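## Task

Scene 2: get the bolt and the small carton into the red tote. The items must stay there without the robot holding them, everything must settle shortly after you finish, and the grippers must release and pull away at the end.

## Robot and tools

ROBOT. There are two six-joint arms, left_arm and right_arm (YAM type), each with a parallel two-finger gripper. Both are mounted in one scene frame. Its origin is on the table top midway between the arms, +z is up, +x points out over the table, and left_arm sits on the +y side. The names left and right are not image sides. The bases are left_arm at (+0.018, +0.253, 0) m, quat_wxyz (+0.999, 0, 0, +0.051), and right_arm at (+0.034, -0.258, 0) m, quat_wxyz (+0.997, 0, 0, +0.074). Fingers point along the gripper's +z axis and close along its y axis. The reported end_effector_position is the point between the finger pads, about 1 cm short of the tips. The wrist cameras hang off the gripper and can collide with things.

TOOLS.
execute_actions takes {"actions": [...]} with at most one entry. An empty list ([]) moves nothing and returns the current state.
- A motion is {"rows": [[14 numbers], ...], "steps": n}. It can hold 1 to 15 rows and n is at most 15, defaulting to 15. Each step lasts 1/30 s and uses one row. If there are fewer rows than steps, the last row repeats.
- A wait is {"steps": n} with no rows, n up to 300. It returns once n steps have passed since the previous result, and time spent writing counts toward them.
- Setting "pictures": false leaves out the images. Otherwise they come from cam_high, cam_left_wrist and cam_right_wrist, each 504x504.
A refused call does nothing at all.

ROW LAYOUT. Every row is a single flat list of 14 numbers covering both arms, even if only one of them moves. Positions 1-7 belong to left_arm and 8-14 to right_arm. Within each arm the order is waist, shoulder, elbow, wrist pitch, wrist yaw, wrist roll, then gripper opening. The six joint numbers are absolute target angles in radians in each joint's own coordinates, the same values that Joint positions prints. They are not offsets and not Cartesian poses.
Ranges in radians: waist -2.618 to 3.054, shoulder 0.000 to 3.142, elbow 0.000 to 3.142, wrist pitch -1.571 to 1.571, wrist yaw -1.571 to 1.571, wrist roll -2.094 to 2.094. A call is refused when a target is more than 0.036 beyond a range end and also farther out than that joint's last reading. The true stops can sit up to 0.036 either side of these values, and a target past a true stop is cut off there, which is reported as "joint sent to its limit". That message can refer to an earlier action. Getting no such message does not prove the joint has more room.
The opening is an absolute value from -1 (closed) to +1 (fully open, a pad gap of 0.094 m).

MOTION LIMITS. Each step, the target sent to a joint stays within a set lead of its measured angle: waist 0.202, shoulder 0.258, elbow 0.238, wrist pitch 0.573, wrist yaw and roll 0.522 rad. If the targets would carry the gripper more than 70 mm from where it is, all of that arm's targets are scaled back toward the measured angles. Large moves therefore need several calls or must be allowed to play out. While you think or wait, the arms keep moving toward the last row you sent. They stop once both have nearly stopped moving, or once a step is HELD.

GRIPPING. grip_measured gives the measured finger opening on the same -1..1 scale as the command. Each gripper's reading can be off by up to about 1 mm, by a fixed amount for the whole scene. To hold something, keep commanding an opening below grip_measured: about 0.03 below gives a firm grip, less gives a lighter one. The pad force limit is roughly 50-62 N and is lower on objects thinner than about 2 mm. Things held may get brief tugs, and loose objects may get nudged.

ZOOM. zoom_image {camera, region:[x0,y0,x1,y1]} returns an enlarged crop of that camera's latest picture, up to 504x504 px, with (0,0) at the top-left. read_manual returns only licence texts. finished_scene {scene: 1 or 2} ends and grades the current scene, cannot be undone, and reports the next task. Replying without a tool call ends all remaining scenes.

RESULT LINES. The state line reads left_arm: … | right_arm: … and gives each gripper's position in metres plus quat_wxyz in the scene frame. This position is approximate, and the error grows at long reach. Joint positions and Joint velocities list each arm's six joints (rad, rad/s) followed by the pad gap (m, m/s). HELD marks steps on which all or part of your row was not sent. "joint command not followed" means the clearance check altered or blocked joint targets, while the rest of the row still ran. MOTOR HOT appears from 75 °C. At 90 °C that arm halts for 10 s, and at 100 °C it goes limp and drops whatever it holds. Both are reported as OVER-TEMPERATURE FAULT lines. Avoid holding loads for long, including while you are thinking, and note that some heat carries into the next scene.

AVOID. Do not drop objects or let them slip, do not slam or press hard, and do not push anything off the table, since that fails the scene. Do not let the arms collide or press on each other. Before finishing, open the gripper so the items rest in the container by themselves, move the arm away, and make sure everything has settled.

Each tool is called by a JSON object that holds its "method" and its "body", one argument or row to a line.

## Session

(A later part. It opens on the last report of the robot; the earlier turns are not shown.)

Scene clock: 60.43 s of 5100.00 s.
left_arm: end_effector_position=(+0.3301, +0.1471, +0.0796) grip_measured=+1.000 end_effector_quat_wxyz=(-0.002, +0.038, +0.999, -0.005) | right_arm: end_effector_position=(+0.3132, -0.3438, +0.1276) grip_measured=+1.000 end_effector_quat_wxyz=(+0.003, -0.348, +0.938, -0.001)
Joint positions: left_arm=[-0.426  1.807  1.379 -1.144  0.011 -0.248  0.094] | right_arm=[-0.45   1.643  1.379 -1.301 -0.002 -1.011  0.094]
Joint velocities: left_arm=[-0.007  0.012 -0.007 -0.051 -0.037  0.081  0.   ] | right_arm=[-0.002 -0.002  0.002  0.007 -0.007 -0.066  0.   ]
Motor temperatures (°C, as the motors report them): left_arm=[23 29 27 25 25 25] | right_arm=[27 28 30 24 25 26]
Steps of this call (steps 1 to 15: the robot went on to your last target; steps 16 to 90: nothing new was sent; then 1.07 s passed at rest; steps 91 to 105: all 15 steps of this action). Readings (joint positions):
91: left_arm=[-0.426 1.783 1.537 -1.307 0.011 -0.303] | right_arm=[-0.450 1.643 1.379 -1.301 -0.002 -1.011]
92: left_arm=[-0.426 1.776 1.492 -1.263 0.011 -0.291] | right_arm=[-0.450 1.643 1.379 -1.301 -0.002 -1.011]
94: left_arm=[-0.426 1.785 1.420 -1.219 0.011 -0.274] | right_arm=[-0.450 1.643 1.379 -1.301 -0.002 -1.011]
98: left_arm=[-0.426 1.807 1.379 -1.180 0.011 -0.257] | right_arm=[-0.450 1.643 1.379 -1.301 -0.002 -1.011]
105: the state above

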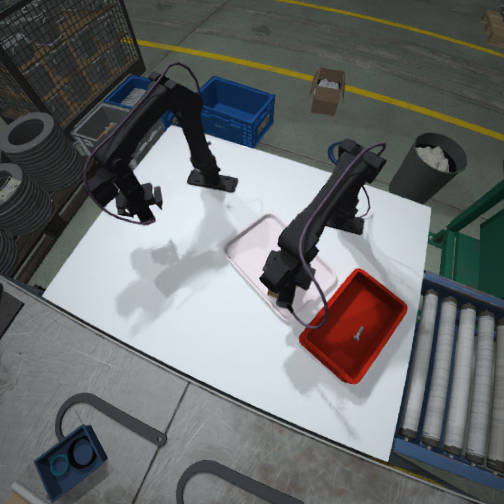

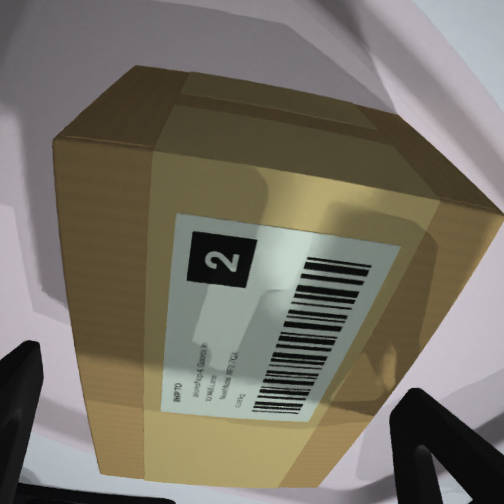

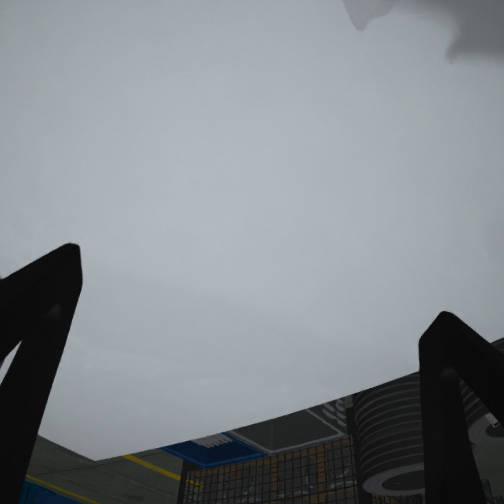

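{"method": "execute_actions", "body": {
  "actions": [
    {"rows":[[-0.445,1.8,1.36,-1.1,0,-0.24,1,-0.45,1.643,1.379,-1.301,0,-1.011,1],[-0.445,1.8,1.36,-1.1,0,-0.24,1,-0.45,1.643,1.379,-1.301,0,-1.011,1],[-0.445,1.8,1.33,-1.07,0,-0.24,1,-0.45,1.643,1.379,-1.301,0,-1.011,1],[-0.445,1.82,1.3,-1.04,0,-0.24,1,-0.45,1.643,1.379,-1.301,0,-1.011,1],[-0.445,1.83,1.26,-0.98,0,-0.24,1,-0.45,1.643,1.379,-1.301,0,-1.011,1]]}
  ],
  "pictures": false
}}

{"method": "execute_actions", "body": {
  "actions": [
    {"rows":[[-0.445,1.83,1.26,-0.98,0,-0.24,0.35,-0.45,1.643,1.379,-1.301,0,-1.011,1]]}
  ]
}}

Scene clock: 67.00 s of 5100.00 s.
left_arm: end_effector_position=(+0.3227, +0.1464, +0.0403) grip_measured=+1.000 end_effector_quat_wxyz=(-0.011, +0.044, +0.999, -0.002) | right_arm: end_effector_position=(+0.3132, -0.3438, +0.1276) grip_measured=+1.000 end_effector_quat_wxyz=(+0.003, -0.348, +0.938, -0.001)
Joint positions: left_arm=[-0.435  1.838  1.256 -1.008  0.01  -0.245  0.094] | right_arm=[-0.45   1.643  1.379 -1.301 -0.002 -1.011  0.094]
Joint velocities: left_arm=[ 0.007 -0.002 -0.002  0.11  -0.037 -0.037  0.   ] | right_arm=[ 0.002  0.007 -0.007 -0.022 -0.037  0.007  0.   ]
Motor temperatures (°C, as the motors report them): left_arm=[23 29 27 25 25 25] | right_arm=[27 28 30 24 25 26]
Steps of this call (steps 1 to 15: the robot went on to your last target; steps 16 to 90: nothing new was sent; then 3.07 s passed at rest; steps 91 to 105: all 15 steps of this action). Readings (joint positions):
91: left_arm=[-0.427 1.807 1.377 -1.133 0.010 -0.245] | right_arm=[-0.450 1.643 1.379 -1.301 -0.002 -1.011]
92: left_arm=[-0.429 1.807 1.374 -1.130 0.010 -0.245] | right_arm=[-0.450 1.643 1.379 -1.301 -0.002 -1.011]
94: left_arm=[-0.432 1.807 1.351 -1.105 0.010 -0.245] | right_arm=[-0.450 1.643 1.379 -1.301 -0.002 -1.011]
98: left_arm=[-0.435 1.823 1.270 -1.043 0.010 -0.245] | right_arm=[-0.450 1.643 1.379 -1.301 -0.002 -1.011]
105: the state above

Scene clock: 67.50 s of 5100.00 s.
left_arm: end_effector_position=(+0.3239, +0.1460, +0.0403) grip_measured=+0.706 end_effector_quat_wxyz=(-0.008, +0.045, +0.999, -0.003) | right_arm: end_effector_position=(+0.3132, -0.3438, +0.1276) grip_measured=+1.000 end_effector_quat_wxyz=(+0.003, -0.348, +0.938, -0.001)
Joint positions: left_arm=[-0.435  1.838  1.256 -1.003  0.01  -0.243  0.08 ] | right_arm=[-0.45   1.643  1.379 -1.301 -0.002 -1.011  0.094]
Joint velocities: left_arm=[-0.002  0.002  0.002 -0.051  0.037 -0.066  0.   ] | right_arm=[ 0.002 -0.002 -0.002  0.007 -0.066 -0.022  0.   ]
Motor temperatures (°C, as the motors report them): left_arm=[23 29 27 25 25 25] | right_arm=[27 28 30 24 25 26]
Steps of this call (steps 1 to 15: all 15 steps of this action). Readings (joint positions):
1: left_arm=[-0.435 1.838 1.256 -1.006 0.010 -0.245] | right_arm=[-0.450 1.643 1.379 -1.301 -0.002 -1.011]
2: left_arm=[-0.435 1.838 1.256 -1.003 0.010 -0.244] | right_arm=[-0.450 1.643 1.379 -1.301 -0.002 -1.011]
4: left_arm=[-0.435 1.838 1.256 -1.003 0.010 -0.243] | right_arm=[-0.450 1.643 1.379 -1.301 -0.002 -1.011]
8: left_arm=[-0.435 1.838 1.256 -1.003 0.010 -0.243] | right_arm=[-0.450 1.643 1.379 -1.301 -0.002 -1.011]
15: the state above

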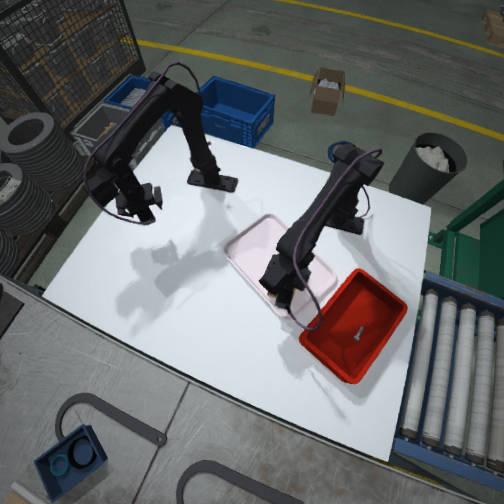

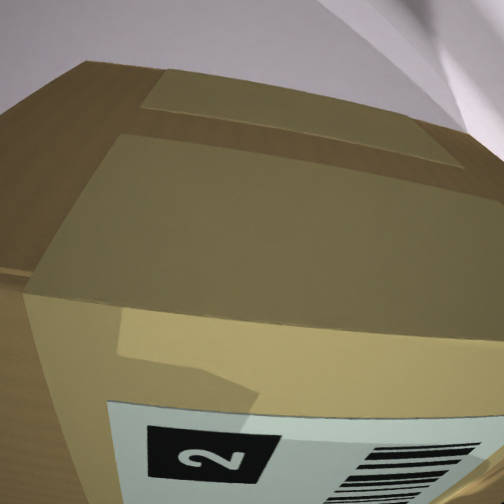

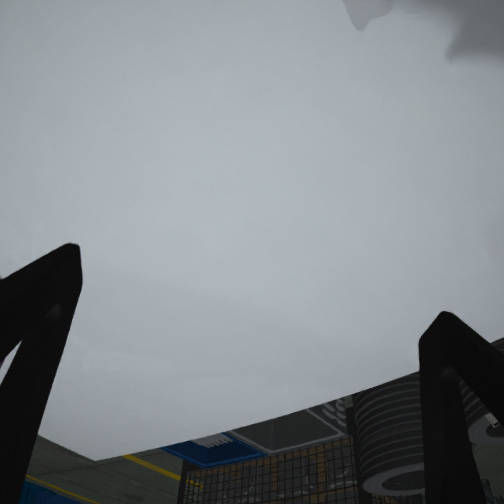

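{"method": "execute_actions", "body": {
  "actions": [
    {"rows":[[-0.445,1.8,1.45,-1.2,0,-0.24,0.64,-0.45,1.643,1.379,-1.301,0,-1.011,1],[-0.445,1.8,1.45,-1.2,0,-0.24,0.64,-0.45,1.643,1.379,-1.301,0,-1.011,1],[-0.445,1.8,1.6,-1.35,0,-0.24,0.64,-0.45,1.643,1.379,-1.301,0,-1.011,1],[-0.445,1.8,1.7,-1.45,0,-0.24,0.64,-0.45,1.643,1.379,-1.301,0,-1.011,1],[-0.445,1.8,1.95,-1.57,0,-0.24,0.64,-0.45,1.643,1.379,-1.301,0,-1.011,1]]}
  ],
  "pictures": false
}}

{"method": "execute_actions", "body": {
  "actions": [
    {"steps":8}
  ],
  "pictures": false
}}

{"method": "execute_actions", "body": {
  "actions": [
    {"rows":[[0.43,1.85,1.98,-1.57,0,-0.64,0.64,-0.45,1.643,1.379,-1.301,0,-1.011,1]]}
  ],
  "pictures": false
}}

{"method": "execute_actions", "body": {
  "actions": [
    {"steps":15}
  ]
}}

Scene clock: 80.50 s of 5100.00 s.
left_arm: end_effector_position=(+0.3659, +0.1315, +0.2286) grip_measured=+0.706 end_effector_quat_wxyz=(+0.106, +0.045, +0.993, -0.037) | right_arm: end_effector_position=(+0.3132, -0.3438, +0.1276) grip_measured=+1.000 end_effector_quat_wxyz=(+0.003, -0.348, +0.938, -0.001)
Joint positions: left_arm=[-0.435  1.796  1.942 -1.491  0.01  -0.243  0.08 ] | right_arm=[-0.45   1.643  1.379 -1.301 -0.002 -1.011  0.094]
Joint velocities: left_arm=[ 0.002  0.002 -0.002 -0.564  0.051 -0.007  0.001] | right_arm=[ 0.022 -0.002 -0.007  0.022  0.007 -0.007  0.   ]
Motor temperatures (°C, as the motors report them): left_arm=[23 28 27 25 25 25] | right_arm=[27 28 30 24 25 26]
joint sent to its limit (left arm) — the command would take joint 4 (wrist pitch) past its lower limit, so that joint was sent only as far as its limit.
Steps of this call (steps 1 to 15: the robot went on to your last target; steps 16 to 90: nothing new was sent; then 9.50 s passed at rest; steps 91 to 105: all 15 steps of this action). Readings (joint positions):
91: left_arm=[-0.435 1.842 1.284 -1.040 0.010 -0.243] | right_arm=[-0.450 1.643 1.379 -1.301 -0.002 -1.011]
92: left_arm=[-0.435 1.846 1.323 -1.084 0.010 -0.243] | right_arm=[-0.450 1.643 1.379 -1.301 -0.002 -1.011]
94: left_arm=[-0.435 1.847 1.444 -1.187 0.010 -0.243] | right_arm=[-0.450 1.643 1.379 -1.301 -0.002 -1.011]
98: left_arm=[-0.435 1.846 1.735 -1.379 0.010 -0.243] | right_arm=[-0.450 1.643 1.379 -1.301 -0.002 -1.011]
105: the state above

Scene clock: 80.77 s of 5100.00 s.
left_arm: end_effector_position=(+0.3551, +0.1352, +0.2237) grip_measured=+0.706 end_effector_quat_wxyz=(+0.079, +0.045, +0.995, -0.028) | right_arm: end_effector_position=(+0.3132, -0.3438, +0.1276) grip_measured=+1.000 end_effector_quat_wxyz=(+0.003, -0.348, +0.938, -0.001)
Joint positions: left_arm=[-0.435  1.804  1.942 -1.542  0.01  -0.243  0.08 ] | right_arm=[-0.45   1.643  1.379 -1.301 -0.002 -1.011  0.094]
Joint velocities: left_arm=[ 0.012  0.007  0.007 -0.081  0.022 -0.007 -0.   ] | right_arm=[-0.017 -0.002 -0.002 -0.037  0.007  0.037  0.   ]
Motor temperatures (°C, as the motors report them): left_arm=[23 28 27 25 25 25] | right_arm=[27 28 30 24 25 26]
joint sent to its limit (left arm) — the command would take joint 4 (wrist pitch) past its lower limit, so that joint was sent only as far as its limit.
Steps of this call (steps 1 to 8: the robot went on to your last target). Readings (joint positions):
1: left_arm=[-0.435 1.797 1.942 -1.505 0.010 -0.243] | right_arm=[-0.450 1.643 1.379 -1.301 -0.002 -1.011]
2: left_arm=[-0.435 1.800 1.942 -1.516 0.010 -0.243] | right_arm=[-0.450 1.643 1.379 -1.301 -0.002 -1.011]
4: left_arm=[-0.435 1.803 1.942 -1.530 0.010 -0.243] | right_arm=[-0.450 1.643 1.379 -1.301 -0.002 -1.011]
8: the state above

Scene clock: 81.27 s of 5100.00 s.
left_arm: end_effector_position=(+0.3293, +0.4457, +0.2014) grip_measured=+0.705 end_effector_quat_wxyz=(+0.053, -0.551, +0.833, +0.001) | right_arm: end_effector_position=(+0.3132, -0.3438, +0.1276) grip_measured=+1.000 end_effector_quat_wxyz=(+0.003, -0.348, +0.938, -0.001)
Joint positions: left_arm=[ 0.448  1.878  1.953 -1.539 -0.005 -0.619  0.08 ] | right_arm=[-0.45   1.643  1.379 -1.301 -0.002 -1.011  0.094]
Joint velocities: left_arm=[ 0.882  0.007  0.002 -0.022 -0.212 -0.125 -0.001] | right_arm=[-0.002  0.002 -0.007 -0.037  0.095 -0.022  0.   ]
Motor temperatures (°C, as the motors report them): left_arm=[23 28 27 25 25 25] | right_arm=[27 28 30 24 25 26]
joint sent to its limit (left arm) — the command would take joint 4 (wrist pitch) past its lower limit, so that joint was sent only as far as its limit.
Steps of this call (steps 1 to 15: all 15 steps of this action). Readings (joint positions):
1: left_arm=[-0.416 1.809 1.945 -1.545 0.022 -0.304] | right_arm=[-0.450 1.643 1.379 -1.301 -0.002 -1.011]
2: left_arm=[-0.379 1.817 1.950 -1.547 0.032 -0.367] | right_arm=[-0.450 1.643 1.379 -1.301 -0.002 -1.011]
4: left_arm=[-0.263 1.838 1.953 -1.546 0.031 -0.458] | right_arm=[-0.450 1.643 1.379 -1.301 -0.002 -1.011]
8: left_arm=[0.010 1.873 1.953 -1.542 0.024 -0.558] | right_arm=[-0.450 1.643 1.379 -1.301 -0.002 -1.011]
15: the state above

Scene clock: 81.77 s of 5100.00 s.
left_arm: end_effector_position=(+0.3317, +0.4396, +0.2012) grip_measured=+0.705 end_effector_quat_wxyz=(+0.051, -0.551, +0.833, -0.002) | right_arm: end_effector_position=(+0.3132, -0.3438, +0.1276) grip_measured=+1.000 end_effector_quat_wxyz=(+0.003, -0.348, +0.938, -0.001)
Joint positions: left_arm=[ 0.433  1.878  1.953 -1.544 -0.001 -0.634  0.08 ] | right_arm=[-0.45   1.643  1.379 -1.301 -0.002 -1.011  0.094]
Joint velocities: left_arm=[ 0.002 -0.007  0.002 -0.081  0.022  0.022  0.   ] | right_arm=[ 0.007 -0.007  0.007 -0.007 -0.051 -0.066  0.   ]
Motor temperatures (°C, as the motors report them): left_arm=[23 28 27 25 25 25] | right_arm=[27 28 30 24 25 26]
joint sent to its limit (left arm) — the command would take joint 4 (wrist pitch) past its lower limit, so that joint was sent only as far as its limit.
Steps of this call (steps 1 to 15: the robot went on to your last target). Readings (joint positions):
1: left_arm=[0.470 1.878 1.953 -1.540 -0.012 -0.623] | right_arm=[-0.450 1.643 1.379 -1.301 -0.002 -1.011]
2: left_arm=[0.476 1.878 1.953 -1.540 -0.016 -0.626] | right_arm=[-0.450 1.643 1.379 -1.301 -0.002 -1.011]
4: left_arm=[0.464 1.878 1.953 -1.542 -0.015 -0.629] | right_arm=[-0.450 1.643 1.379 -1.301 -0.002 -1.011]
8: left_arm=[0.435 1.878 1.953 -1.543 -0.004 -0.632] | right_arm=[-0.450 1.643 1.379 -1.301 -0.002 -1.011]
15: the state above

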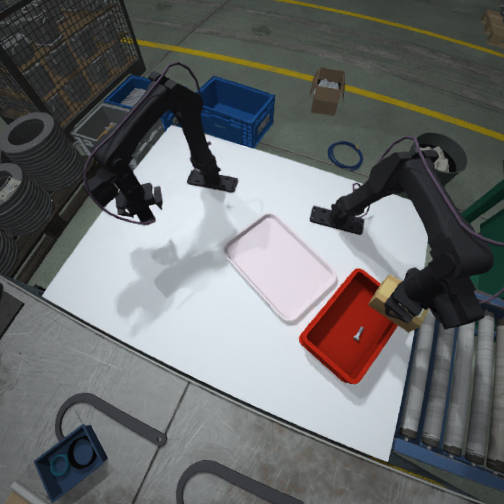

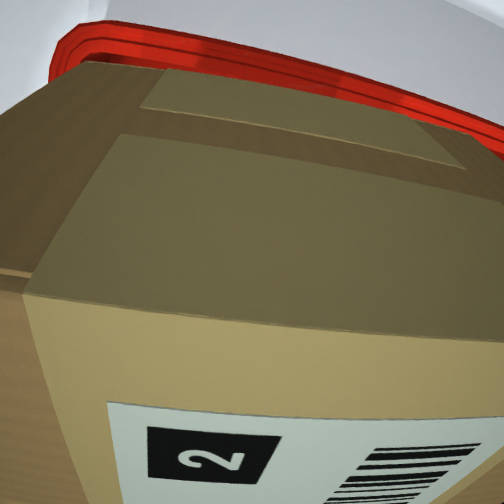

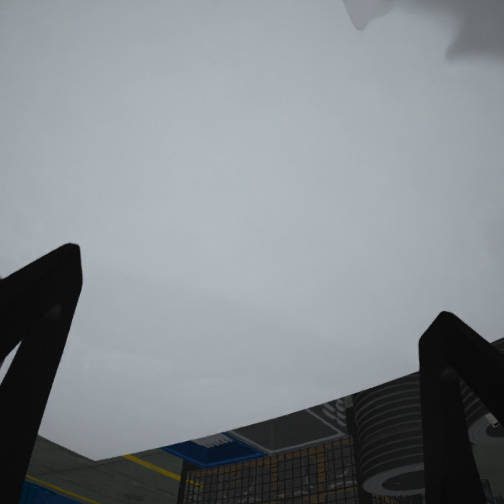

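{"method": "execute_actions", "body": {
  "actions": [
    {"rows":[[0.42,1.85,1.85,-1.5,0,-0.57,0.64,-0.45,1.643,1.379,-1.301,0,-1.011,1],[0.42,1.85,1.85,-1.5,0,-0.57,0.64,-0.45,1.643,1.379,-1.301,0,-1.011,1],[0.42,1.85,1.8,-1.45,0,-0.57,0.64,-0.45,1.643,1.379,-1.301,0,-1.011,1],[0.42,1.85,1.75,-1.4,0,-0.57,0.64,-0.45,1.643,1.379,-1.301,0,-1.011,1],[0.42,1.85,1.68,-1.34,0,-0.57,0.64,-0.45,1.643,1.379,-1.301,0,-1.011,1]]}
  ]
}}

{"method": "zoom_image", "body": {
  "camera": "cam_high",
  "region": [290, 230, 470, 400]
}}

Scene clock: 87.30 s of 5100.00 s.
left_arm: end_effector_position=(+0.3179, +0.4314, +0.1278) grip_measured=+0.706 end_effector_quat_wxyz=(-0.007, -0.528, +0.849, +0.001) | right_arm: end_effector_position=(+0.3132, -0.3438, +0.1276) grip_measured=+1.000 end_effector_quat_wxyz=(+0.003, -0.348, +0.938, -0.001)
Joint positions: left_arm=[ 0.433  1.879  1.663 -1.368 -0.001 -0.577  0.08 ] | right_arm=[-0.45   1.643  1.379 -1.301 -0.002 -1.011  0.094]
Joint velocities: left_arm=[-0.017  0.012 -0.032  0.154 -0.037  0.051  0.   ] | right_arm=[ 0.007 -0.002 -0.002 -0.095 -0.007 -0.081  0.   ]
Motor temperatures (°C, as the motors report them): left_arm=[23 29 27 25 25 25] | right_arm=[27 28 30 24 25 26]
joint sent to its limit (left arm) — the command would take joint 4 (wrist pitch) past its lower limit, so that joint was sent only as far as its limit.
Steps of this call (steps 1 to 15: the robot went on to your last target; steps 16 to 90: nothing new was sent; then 2.03 s passed at rest; steps 91 to 105: all 15 steps of this action). Readings (joint positions):
91: left_arm=[0.433 1.873 1.934 -1.531 -0.001 -0.625] | right_arm=[-0.450 1.643 1.379 -1.301 -0.002 -1.011]
92: left_arm=[0.433 1.866 1.907 -1.522 -0.001 -0.614] | right_arm=[-0.450 1.643 1.379 -1.301 -0.002 -1.011]
94: left_arm=[0.433 1.861 1.835 -1.496 -0.001 -0.600] | right_arm=[-0.450 1.643 1.379 -1.301 -0.002 -1.011]
98: left_arm=[0.433 1.873 1.681 -1.418 -0.001 -0.585] | right_arm=[-0.450 1.643 1.379 -1.301 -0.002 -1.011]
105: the state above

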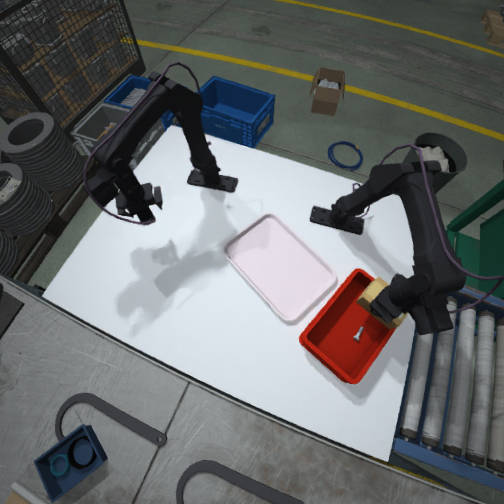

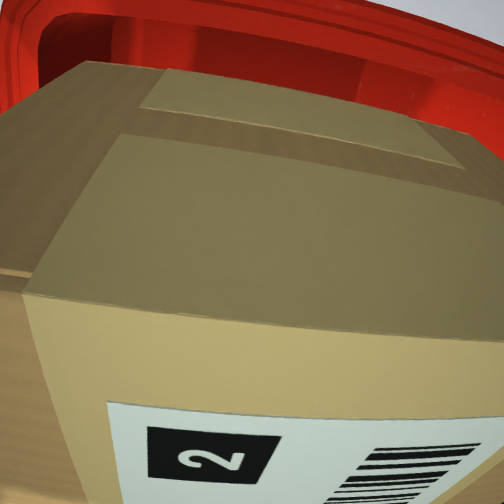

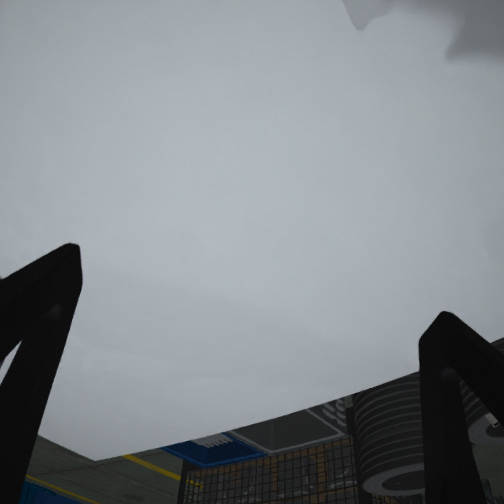

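Region (290, 230, 470, 400) of cam_high's 504x504 image, scaled by 2.800, with more detail than that image has.

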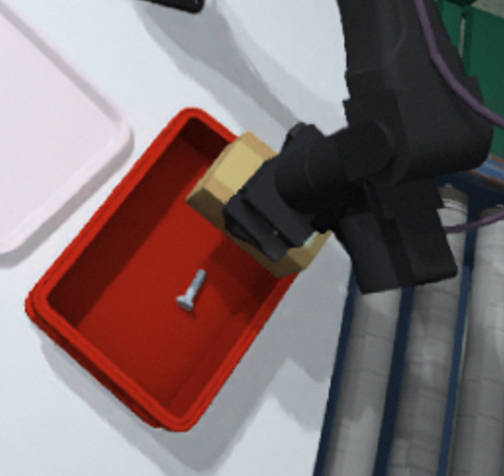

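{"method": "execute_actions", "body": {
  "actions": [
    {"rows":[[0.378,1.89,1.68,-1.33,0,-0.55,0.64,-0.45,1.643,1.379,-1.301,0,-1.011,1],[0.378,1.89,1.68,-1.33,0,-0.55,0.64,-0.45,1.643,1.379,-1.301,0,-1.011,1],[0.378,1.89,1.68,-1.33,0,-0.55,0.64,-0.45,1.643,1.379,-1.301,0,-1.011,1],[0.378,1.89,1.65,-1.3,0,-0.55,0.64,-0.45,1.643,1.379,-1.301,0,-1.011,1],[0.378,1.9,1.62,-1.26,0,-0.55,0.64,-0.45,1.643,1.379,-1.301,0,-1.011,1],[0.378,1.9,1.59,-1.22,0,-0.55,0.64,-0.45,1.643,1.379,-1.301,0,-1.011,1],[0.378,1.9,1.56,-1.18,0,-0.55,0.64,-0.45,1.643,1.379,-1.301,0,-1.011,1],[0.378,1.91,1.53,-1.14,0,-0.55,0.64,-0.45,1.643,1.379,-1.301,0,-1.011,1],[0.378,1.91,1.5,-1.1,0,-0.55,0.64,-0.45,1.643,1.379,-1.301,0,-1.011,1],[0.378,1.91,1.465,-1.06,0,-0.55,0.64,-0.45,1.643,1.379,-1.301,0,-1.011,1]]}
  ],
  "pictures": false
}}

{"method": "execute_actions", "body": {
  "actions": [
    {"steps":12}
  ]
}}

Scene clock: 96.80 s of 5100.00 s.
left_arm: end_effector_position=(+0.3288, +0.4158, +0.0581) grip_measured=+0.706 end_effector_quat_wxyz=(-0.015, -0.496, +0.868, +0.000) | right_arm: end_effector_position=(+0.3132, -0.3438, +0.1276) grip_measured=+1.000 end_effector_quat_wxyz=(+0.003, -0.348, +0.938, -0.001)
Joint positions: left_arm=[ 0.38   1.931  1.453 -1.123  0.001 -0.555  0.08 ] | right_arm=[-0.45   1.643  1.379 -1.301 -0.002 -1.011  0.094]
Joint velocities: left_arm=[-0.017  0.046 -0.051  0.256 -0.037 -0.066  0.001] | right_arm=[ 0.012 -0.002 -0.022 -0.007 -0.007 -0.007  0.   ]
Motor temperatures (°C, as the motors report them): left_arm=[23 29 27 25 25 25] | right_arm=[27 28 30 24 25 26]
Steps of this call (steps 1 to 30: the robot went on to your last target; steps 31 to 90: nothing new was sent; then 6.00 s passed at rest; steps 91 to 105: all 15 steps of this action). Readings (joint positions):
91: left_arm=[0.429 1.880 1.663 -1.354 -0.003 -0.572] | right_arm=[-0.450 1.643 1.379 -1.301 -0.002 -1.011]
92: left_arm=[0.421 1.881 1.663 -1.353 -0.003 -0.569] | right_arm=[-0.450 1.643 1.379 -1.301 -0.002 -1.011]
94: left_arm=[0.399 1.886 1.660 -1.346 -0.003 -0.563] | right_arm=[-0.450 1.643 1.379 -1.301 -0.002 -1.011]
98: left_arm=[0.380 1.889 1.588 -1.259 0.001 -0.558] | right_arm=[-0.450 1.643 1.379 -1.301 -0.002 -1.011]
105: the state above

Scene clock: 97.20 s of 5100.00 s.
left_arm: end_effector_position=(+0.3387, +0.4210, +0.0576) grip_measured=+0.706 end_effector_quat_wxyz=(+0.008, -0.495, +0.869, -0.001) | right_arm: end_effector_position=(+0.3132, -0.3438, +0.1276) grip_measured=+1.000 end_effector_quat_wxyz=(+0.003, -0.348, +0.938, -0.001)
Joint positions: left_arm=[ 0.38   1.931  1.453 -1.077  0.001 -0.555  0.08 ] | right_arm=[-0.45   1.643  1.379 -1.301 -0.002 -1.011  0.094]
Joint velocities: left_arm=[-0.017  0.002  0.007 -0.007  0.022  0.022 -0.   ] | right_arm=[-0.012 -0.002 -0.027 -0.066 -0.022 -0.007  0.   ]
Motor temperatures (°C, as the motors report them): left_arm=[23 29 27 25 25 25] | right_arm=[27 28 30 24 25 26]
Steps of this call (steps 1 to 12: the robot went on to your last target). Readings (joint positions):
1: left_arm=[0.380 1.931 1.453 -1.115 0.001 -0.555] | right_arm=[-0.450 1.643 1.379 -1.301 -0.002 -1.011]
2: left_arm=[0.380 1.931 1.453 -1.107 0.001 -0.555] | right_arm=[-0.450 1.643 1.379 -1.301 -0.002 -1.011]
4: left_arm=[0.380 1.931 1.453 -1.092 0.001 -0.555] | right_arm=[-0.450 1.643 1.379 -1.301 -0.002 -1.011]
8: left_arm=[0.380 1.931 1.453 -1.081 0.001 -0.555] | right_arm=[-0.450 1.643 1.379 -1.301 -0.002 -1.011]
12: the state above

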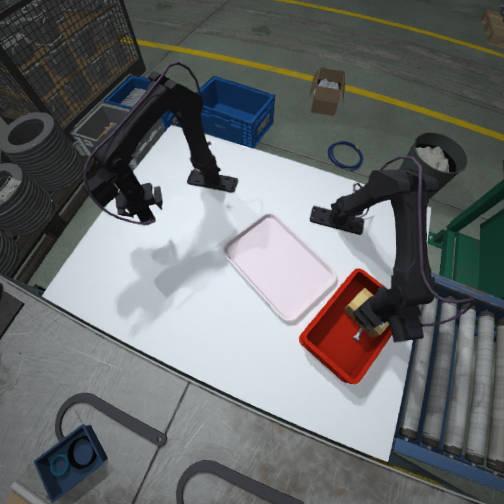

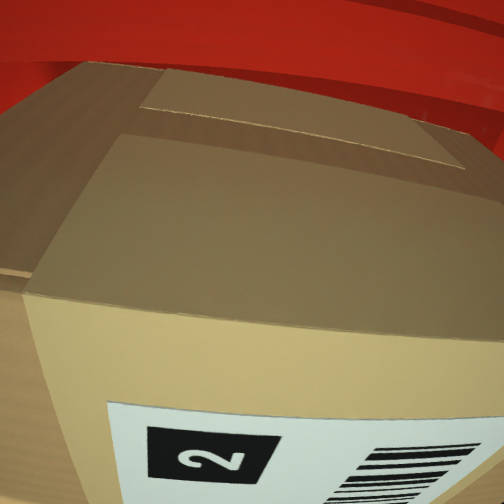

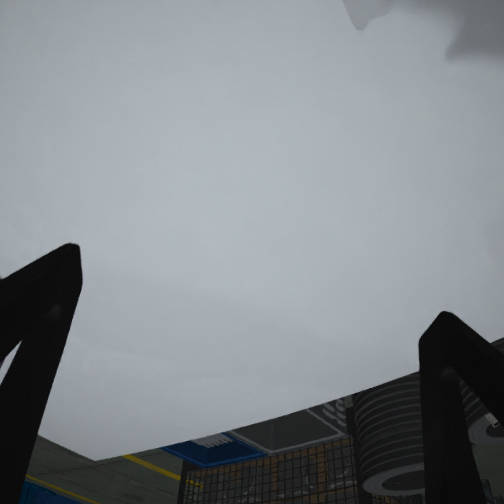

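Lower by the elbow (which also pulls it back slightly from the bolt), release, retreat.

{"method": "execute_actions", "body": {
  "actions": [
    {"rows":[[0.39,1.92,1.4,-1.06,0,-0.55,0.64,-0.45,1.643,1.379,-1.301,0,-1.011,1]],"steps":12}
  ],
  "pictures": false
}}

{"method": "execute_actions", "body": {
  "actions": [
    {"rows":[[0.39,1.92,1.4,-1.06,0,-0.55,0.95,-0.45,1.643,1.379,-1.301,0,-1.011,1]],"steps":8}
  ],
  "pictures": false
}}

{"method": "execute_actions", "body": {
  "actions": [
    {"rows":[[0.39,1.8,1.8,-1.5,0,-0.55,0.95,-0.45,1.643,1.379,-1.301,0,-1.011,1]]}
  ],
  "pictures": false
}}

{"method": "execute_actions", "body": {
  "actions": [
    {"rows":[[0.0,1.2,1.4,-1.4,0,-0.55,0.95,-0.45,1.643,1.379,-1.301,0,-1.011,1]]}
  ],
  "pictures": false
}}

{"method": "execute_actions", "body": {
  "actions": [
    {"steps":20}
  ]
}}

Scene clock: 106.43 s of 5100.00 s.
left_arm: end_effector_position=(+0.3357, +0.4183, +0.0525) grip_measured=+0.706 end_effector_quat_wxyz=(+0.005, -0.495, +0.869, -0.004) | right_arm: end_effector_position=(+0.3132, -0.3438, +0.1276) grip_measured=+1.000 end_effector_quat_wxyz=(+0.003, -0.348, +0.938, -0.001)
Joint positions: left_arm=[ 0.38   1.927  1.426 -1.06   0.007 -0.554  0.08 ] | right_arm=[-0.45   1.643  1.379 -1.301 -0.002 -1.011  0.094]
Joint velocities: left_arm=[-0.017 -0.002  0.002  0.037 -0.037 -0.007 -0.001] | right_arm=[-0.032 -0.002 -0.017 -0.022 -0.022  0.022  0.   ]
Motor temperatures (°C, as the motors report them): left_arm=[23 29 27 25 25 25] | right_arm=[27 28 30 24 25 26]
Steps of this call (steps 1 to 30: the robot went on to your last target; steps 31 to 90: nothing new was sent; then 5.83 s passed at rest; steps 91 to 102: all 12 steps of this action). Readings (joint positions):
91: left_arm=[0.380 1.931 1.445 -1.070 0.001 -0.555] | right_arm=[-0.450 1.643 1.379 -1.301 -0.002 -1.011]
92: left_arm=[0.380 1.931 1.436 -1.065 0.003 -0.554] | right_arm=[-0.450 1.643 1.379 -1.301 -0.002 -1.011]
94: left_arm=[0.380 1.928 1.428 -1.063 0.007 -0.554] | right_arm=[-0.450 1.643 1.379 -1.301 -0.002 -1.011]
98: left_arm=[0.380 1.927 1.426 -1.060 0.007 -0.554] | right_arm=[-0.450 1.643 1.379 -1.301 -0.002 -1.011]
102: the state above

Scene clock: 106.70 s of 5100.00 s.
left_arm: end_effector_position=(+0.3297, +0.4152, +0.0473) grip_measured=+0.947 end_effector_quat_wxyz=(-0.006, -0.495, +0.869, -0.003) | right_arm: end_effector_position=(+0.3132, -0.3438, +0.1276) grip_measured=+1.000 end_effector_quat_wxyz=(+0.003, -0.348, +0.938, -0.001)
Joint positions: left_arm=[ 0.38   1.927  1.404 -1.059  0.007 -0.554  0.091] | right_arm=[-0.45   1.643  1.379 -1.301 -0.002 -1.011  0.094]
Joint velocities: left_arm=[-0.022  0.017 -0.012 -0.037  0.051  0.007 -0.   ] | right_arm=[-0.007  0.012  0.002  0.007  0.007 -0.022  0.   ]
Motor temperatures (°C, as the motors report them): left_arm=[23 29 27 25 25 25] | right_arm=[27 28 30 24 25 26]
Steps of this call (steps 1 to 8: all 8 steps of this action). Readings (joint positions):
1: left_arm=[0.380 1.927 1.426 -1.060 0.007 -0.554] | right_arm=[-0.450 1.643 1.379 -1.301 -0.002 -1.011]
2: left_arm=[0.380 1.927 1.421 -1.059 0.007 -0.554] | right_arm=[-0.450 1.643 1.379 -1.301 -0.002 -1.011]
4: left_arm=[0.380 1.927 1.410 -1.059 0.007 -0.554] | right_arm=[-0.450 1.643 1.379 -1.301 -0.002 -1.011]
8: the state above

Scene clock: 107.20 s of 5100.00 s.
left_arm: end_effector_position=(+0.3299, +0.4153, +0.1898) grip_measured=+0.947 end_effector_quat_wxyz=(+0.057, -0.494, +0.868, -0.005) | right_arm: end_effector_position=(+0.3132, -0.3438, +0.1276) grip_measured=+1.000 end_effector_quat_wxyz=(+0.003, -0.348, +0.938, -0.001)
Joint positions: left_arm=[ 0.38   1.795  1.797 -1.46   0.007 -0.553  0.091] | right_arm=[-0.45   1.643  1.379 -1.301 -0.002 -1.011  0.094]
Joint velocities: left_arm=[-0.012  0.066  0.012 -0.198 -0.022  0.051  0.001] | right_arm=[ 0.007 -0.002 -0.022 -0.007 -0.037 -0.081  0.   ]
Motor temperatures (°C, as the motors report them): left_arm=[23 29 27 25 25 25] | right_arm=[27 28 30 24 25 26]
Steps of this call (steps 1 to 15: all 15 steps of this action). Readings (joint positions):
1: left_arm=[0.380 1.926 1.427 -1.102 0.007 -0.553] | right_arm=[-0.450 1.643 1.379 -1.301 -0.002 -1.011]
2: left_arm=[0.380 1.925 1.461 -1.161 0.007 -0.553] | right_arm=[-0.450 1.643 1.379 -1.301 -0.002 -1.011]
4: left_arm=[0.380 1.904 1.552 -1.251 0.007 -0.553] | right_arm=[-0.450 1.643 1.379 -1.301 -0.002 -1.011]
8: left_arm=[0.380 1.844 1.749 -1.362 0.007 -0.553] | right_arm=[-0.450 1.643 1.379 -1.301 -0.002 -1.011]
15: the state above

Scene clock: 107.70 s of 5100.00 s.
left_arm: end_effector_position=(+0.2566, +0.2731, +0.2451) grip_measured=+0.947 end_effector_quat_wxyz=(+0.185, -0.309, +0.931, -0.050) | right_arm: end_effector_position=(+0.3132, -0.3438, +0.1276) grip_measured=+1.000 end_effector_quat_wxyz=(+0.003, -0.348, +0.938, -0.001)
Joint positions: left_arm=[-0.01   1.182  1.404 -1.407  0.013 -0.552  0.091] | right_arm=[-0.45   1.643  1.379 -1.301 -0.002 -1.011  0.094]
Joint velocities: left_arm=[-0.007  0.164 -0.022 -0.022 -0.037 -0.037  0.001] | right_arm=[ 0.007 -0.027 -0.002 -0.11  -0.095 -0.066  0.   ]
Motor temperatures (°C, as the motors report them): left_arm=[23 29 27 25 25 25] | right_arm=[27 28 30 24 25 26]
Steps of this call (steps 1 to 15: all 15 steps of this action). Readings (joint positions):
1: left_arm=[0.363 1.766 1.750 -1.426 -0.002 -0.553] | right_arm=[-0.450 1.643 1.379 -1.301 -0.002 -1.011]
2: left_arm=[0.330 1.717 1.674 -1.402 -0.008 -0.553] | right_arm=[-0.450 1.643 1.379 -1.301 -0.002 -1.011]
4: left_arm=[0.220 1.600 1.529 -1.397 -0.007 -0.553] | right_arm=[-0.450 1.643 1.379 -1.301 -0.002 -1.011]
8: left_arm=[-0.001 1.333 1.393 -1.404 0.015 -0.552] | right_arm=[-0.450 1.643 1.379 -1.301 -0.002 -1.011]
15: the state above

Scene clock: 108.37 s of 5100.00 s.
left_arm: end_effector_position=(+0.2580, +0.2733, +0.2425) grip_measured=+0.947 end_effector_quat_wxyz=(+0.179, -0.310, +0.933, -0.049) | right_arm: end_effector_position=(+0.3132, -0.3438, +0.1276) grip_measured=+1.000 end_effector_quat_wxyz=(+0.003, -0.348, +0.938, -0.001)
Joint positions: left_arm=[-0.01   1.194  1.404 -1.407  0.013 -0.552  0.091] | right_arm=[-0.45   1.643  1.379 -1.301 -0.002 -1.011  0.094]
Joint velocities: left_arm=[-0.002  0.002 -0.002  0.007 -0.051 -0.066 -0.001] | right_arm=[ 0.002  0.002 -0.012 -0.007  0.007 -0.007  0.   ]
Motor temperatures (°C, as the motors report them): left_arm=[23 29 27 25 25 25] | right_arm=[27 28 30 24 25 26]
Steps of this call (steps 1 to 20: the robot went on to your last target). Readings (joint positions):
1: left_arm=[-0.010 1.188 1.404 -1.407 0.013 -0.552] | right_arm=[-0.450 1.643 1.379 -1.301 -0.002 -1.011]
2: left_arm=[-0.010 1.191 1.404 -1.407 0.013 -0.552] | right_arm=[-0.450 1.643 1.379 -1.301 -0.002 -1.011]
4: left_arm=[-0.010 1.194 1.404 -1.407 0.013 -0.552] | right_arm=[-0.450 1.643 1.379 -1.301 -0.002 -1.011]
8: left_arm=[-0.010 1.194 1.404 -1.407 0.013 -0.552] | right_arm=[-0.450 1.643 1.379 -1.301 -0.002 -1.011]
20: the state above

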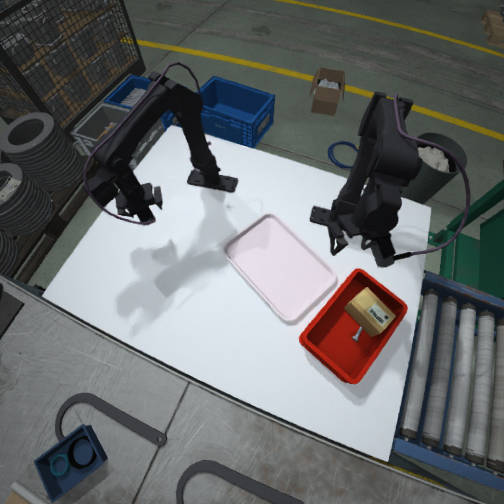

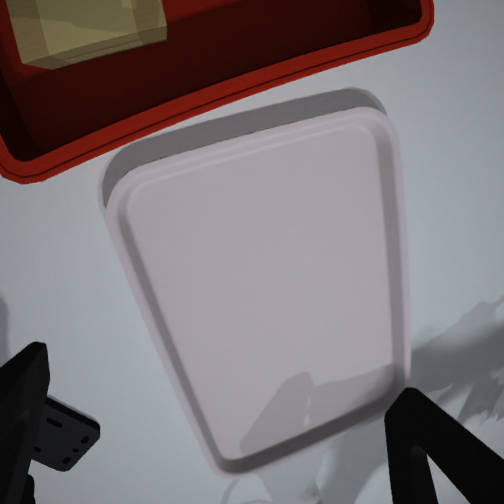

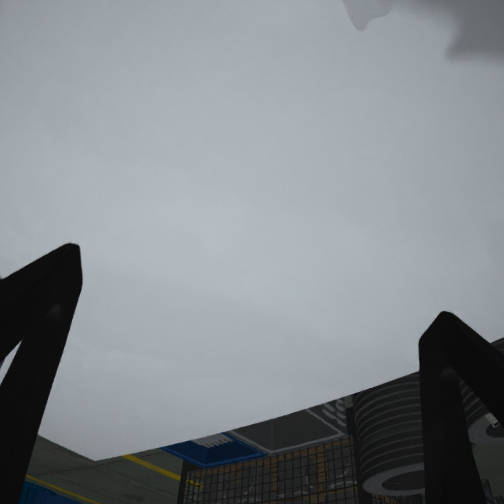

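{"method": "finished_scene", "body": {
  "scene": 2
}}

The scene is finished: the task was done.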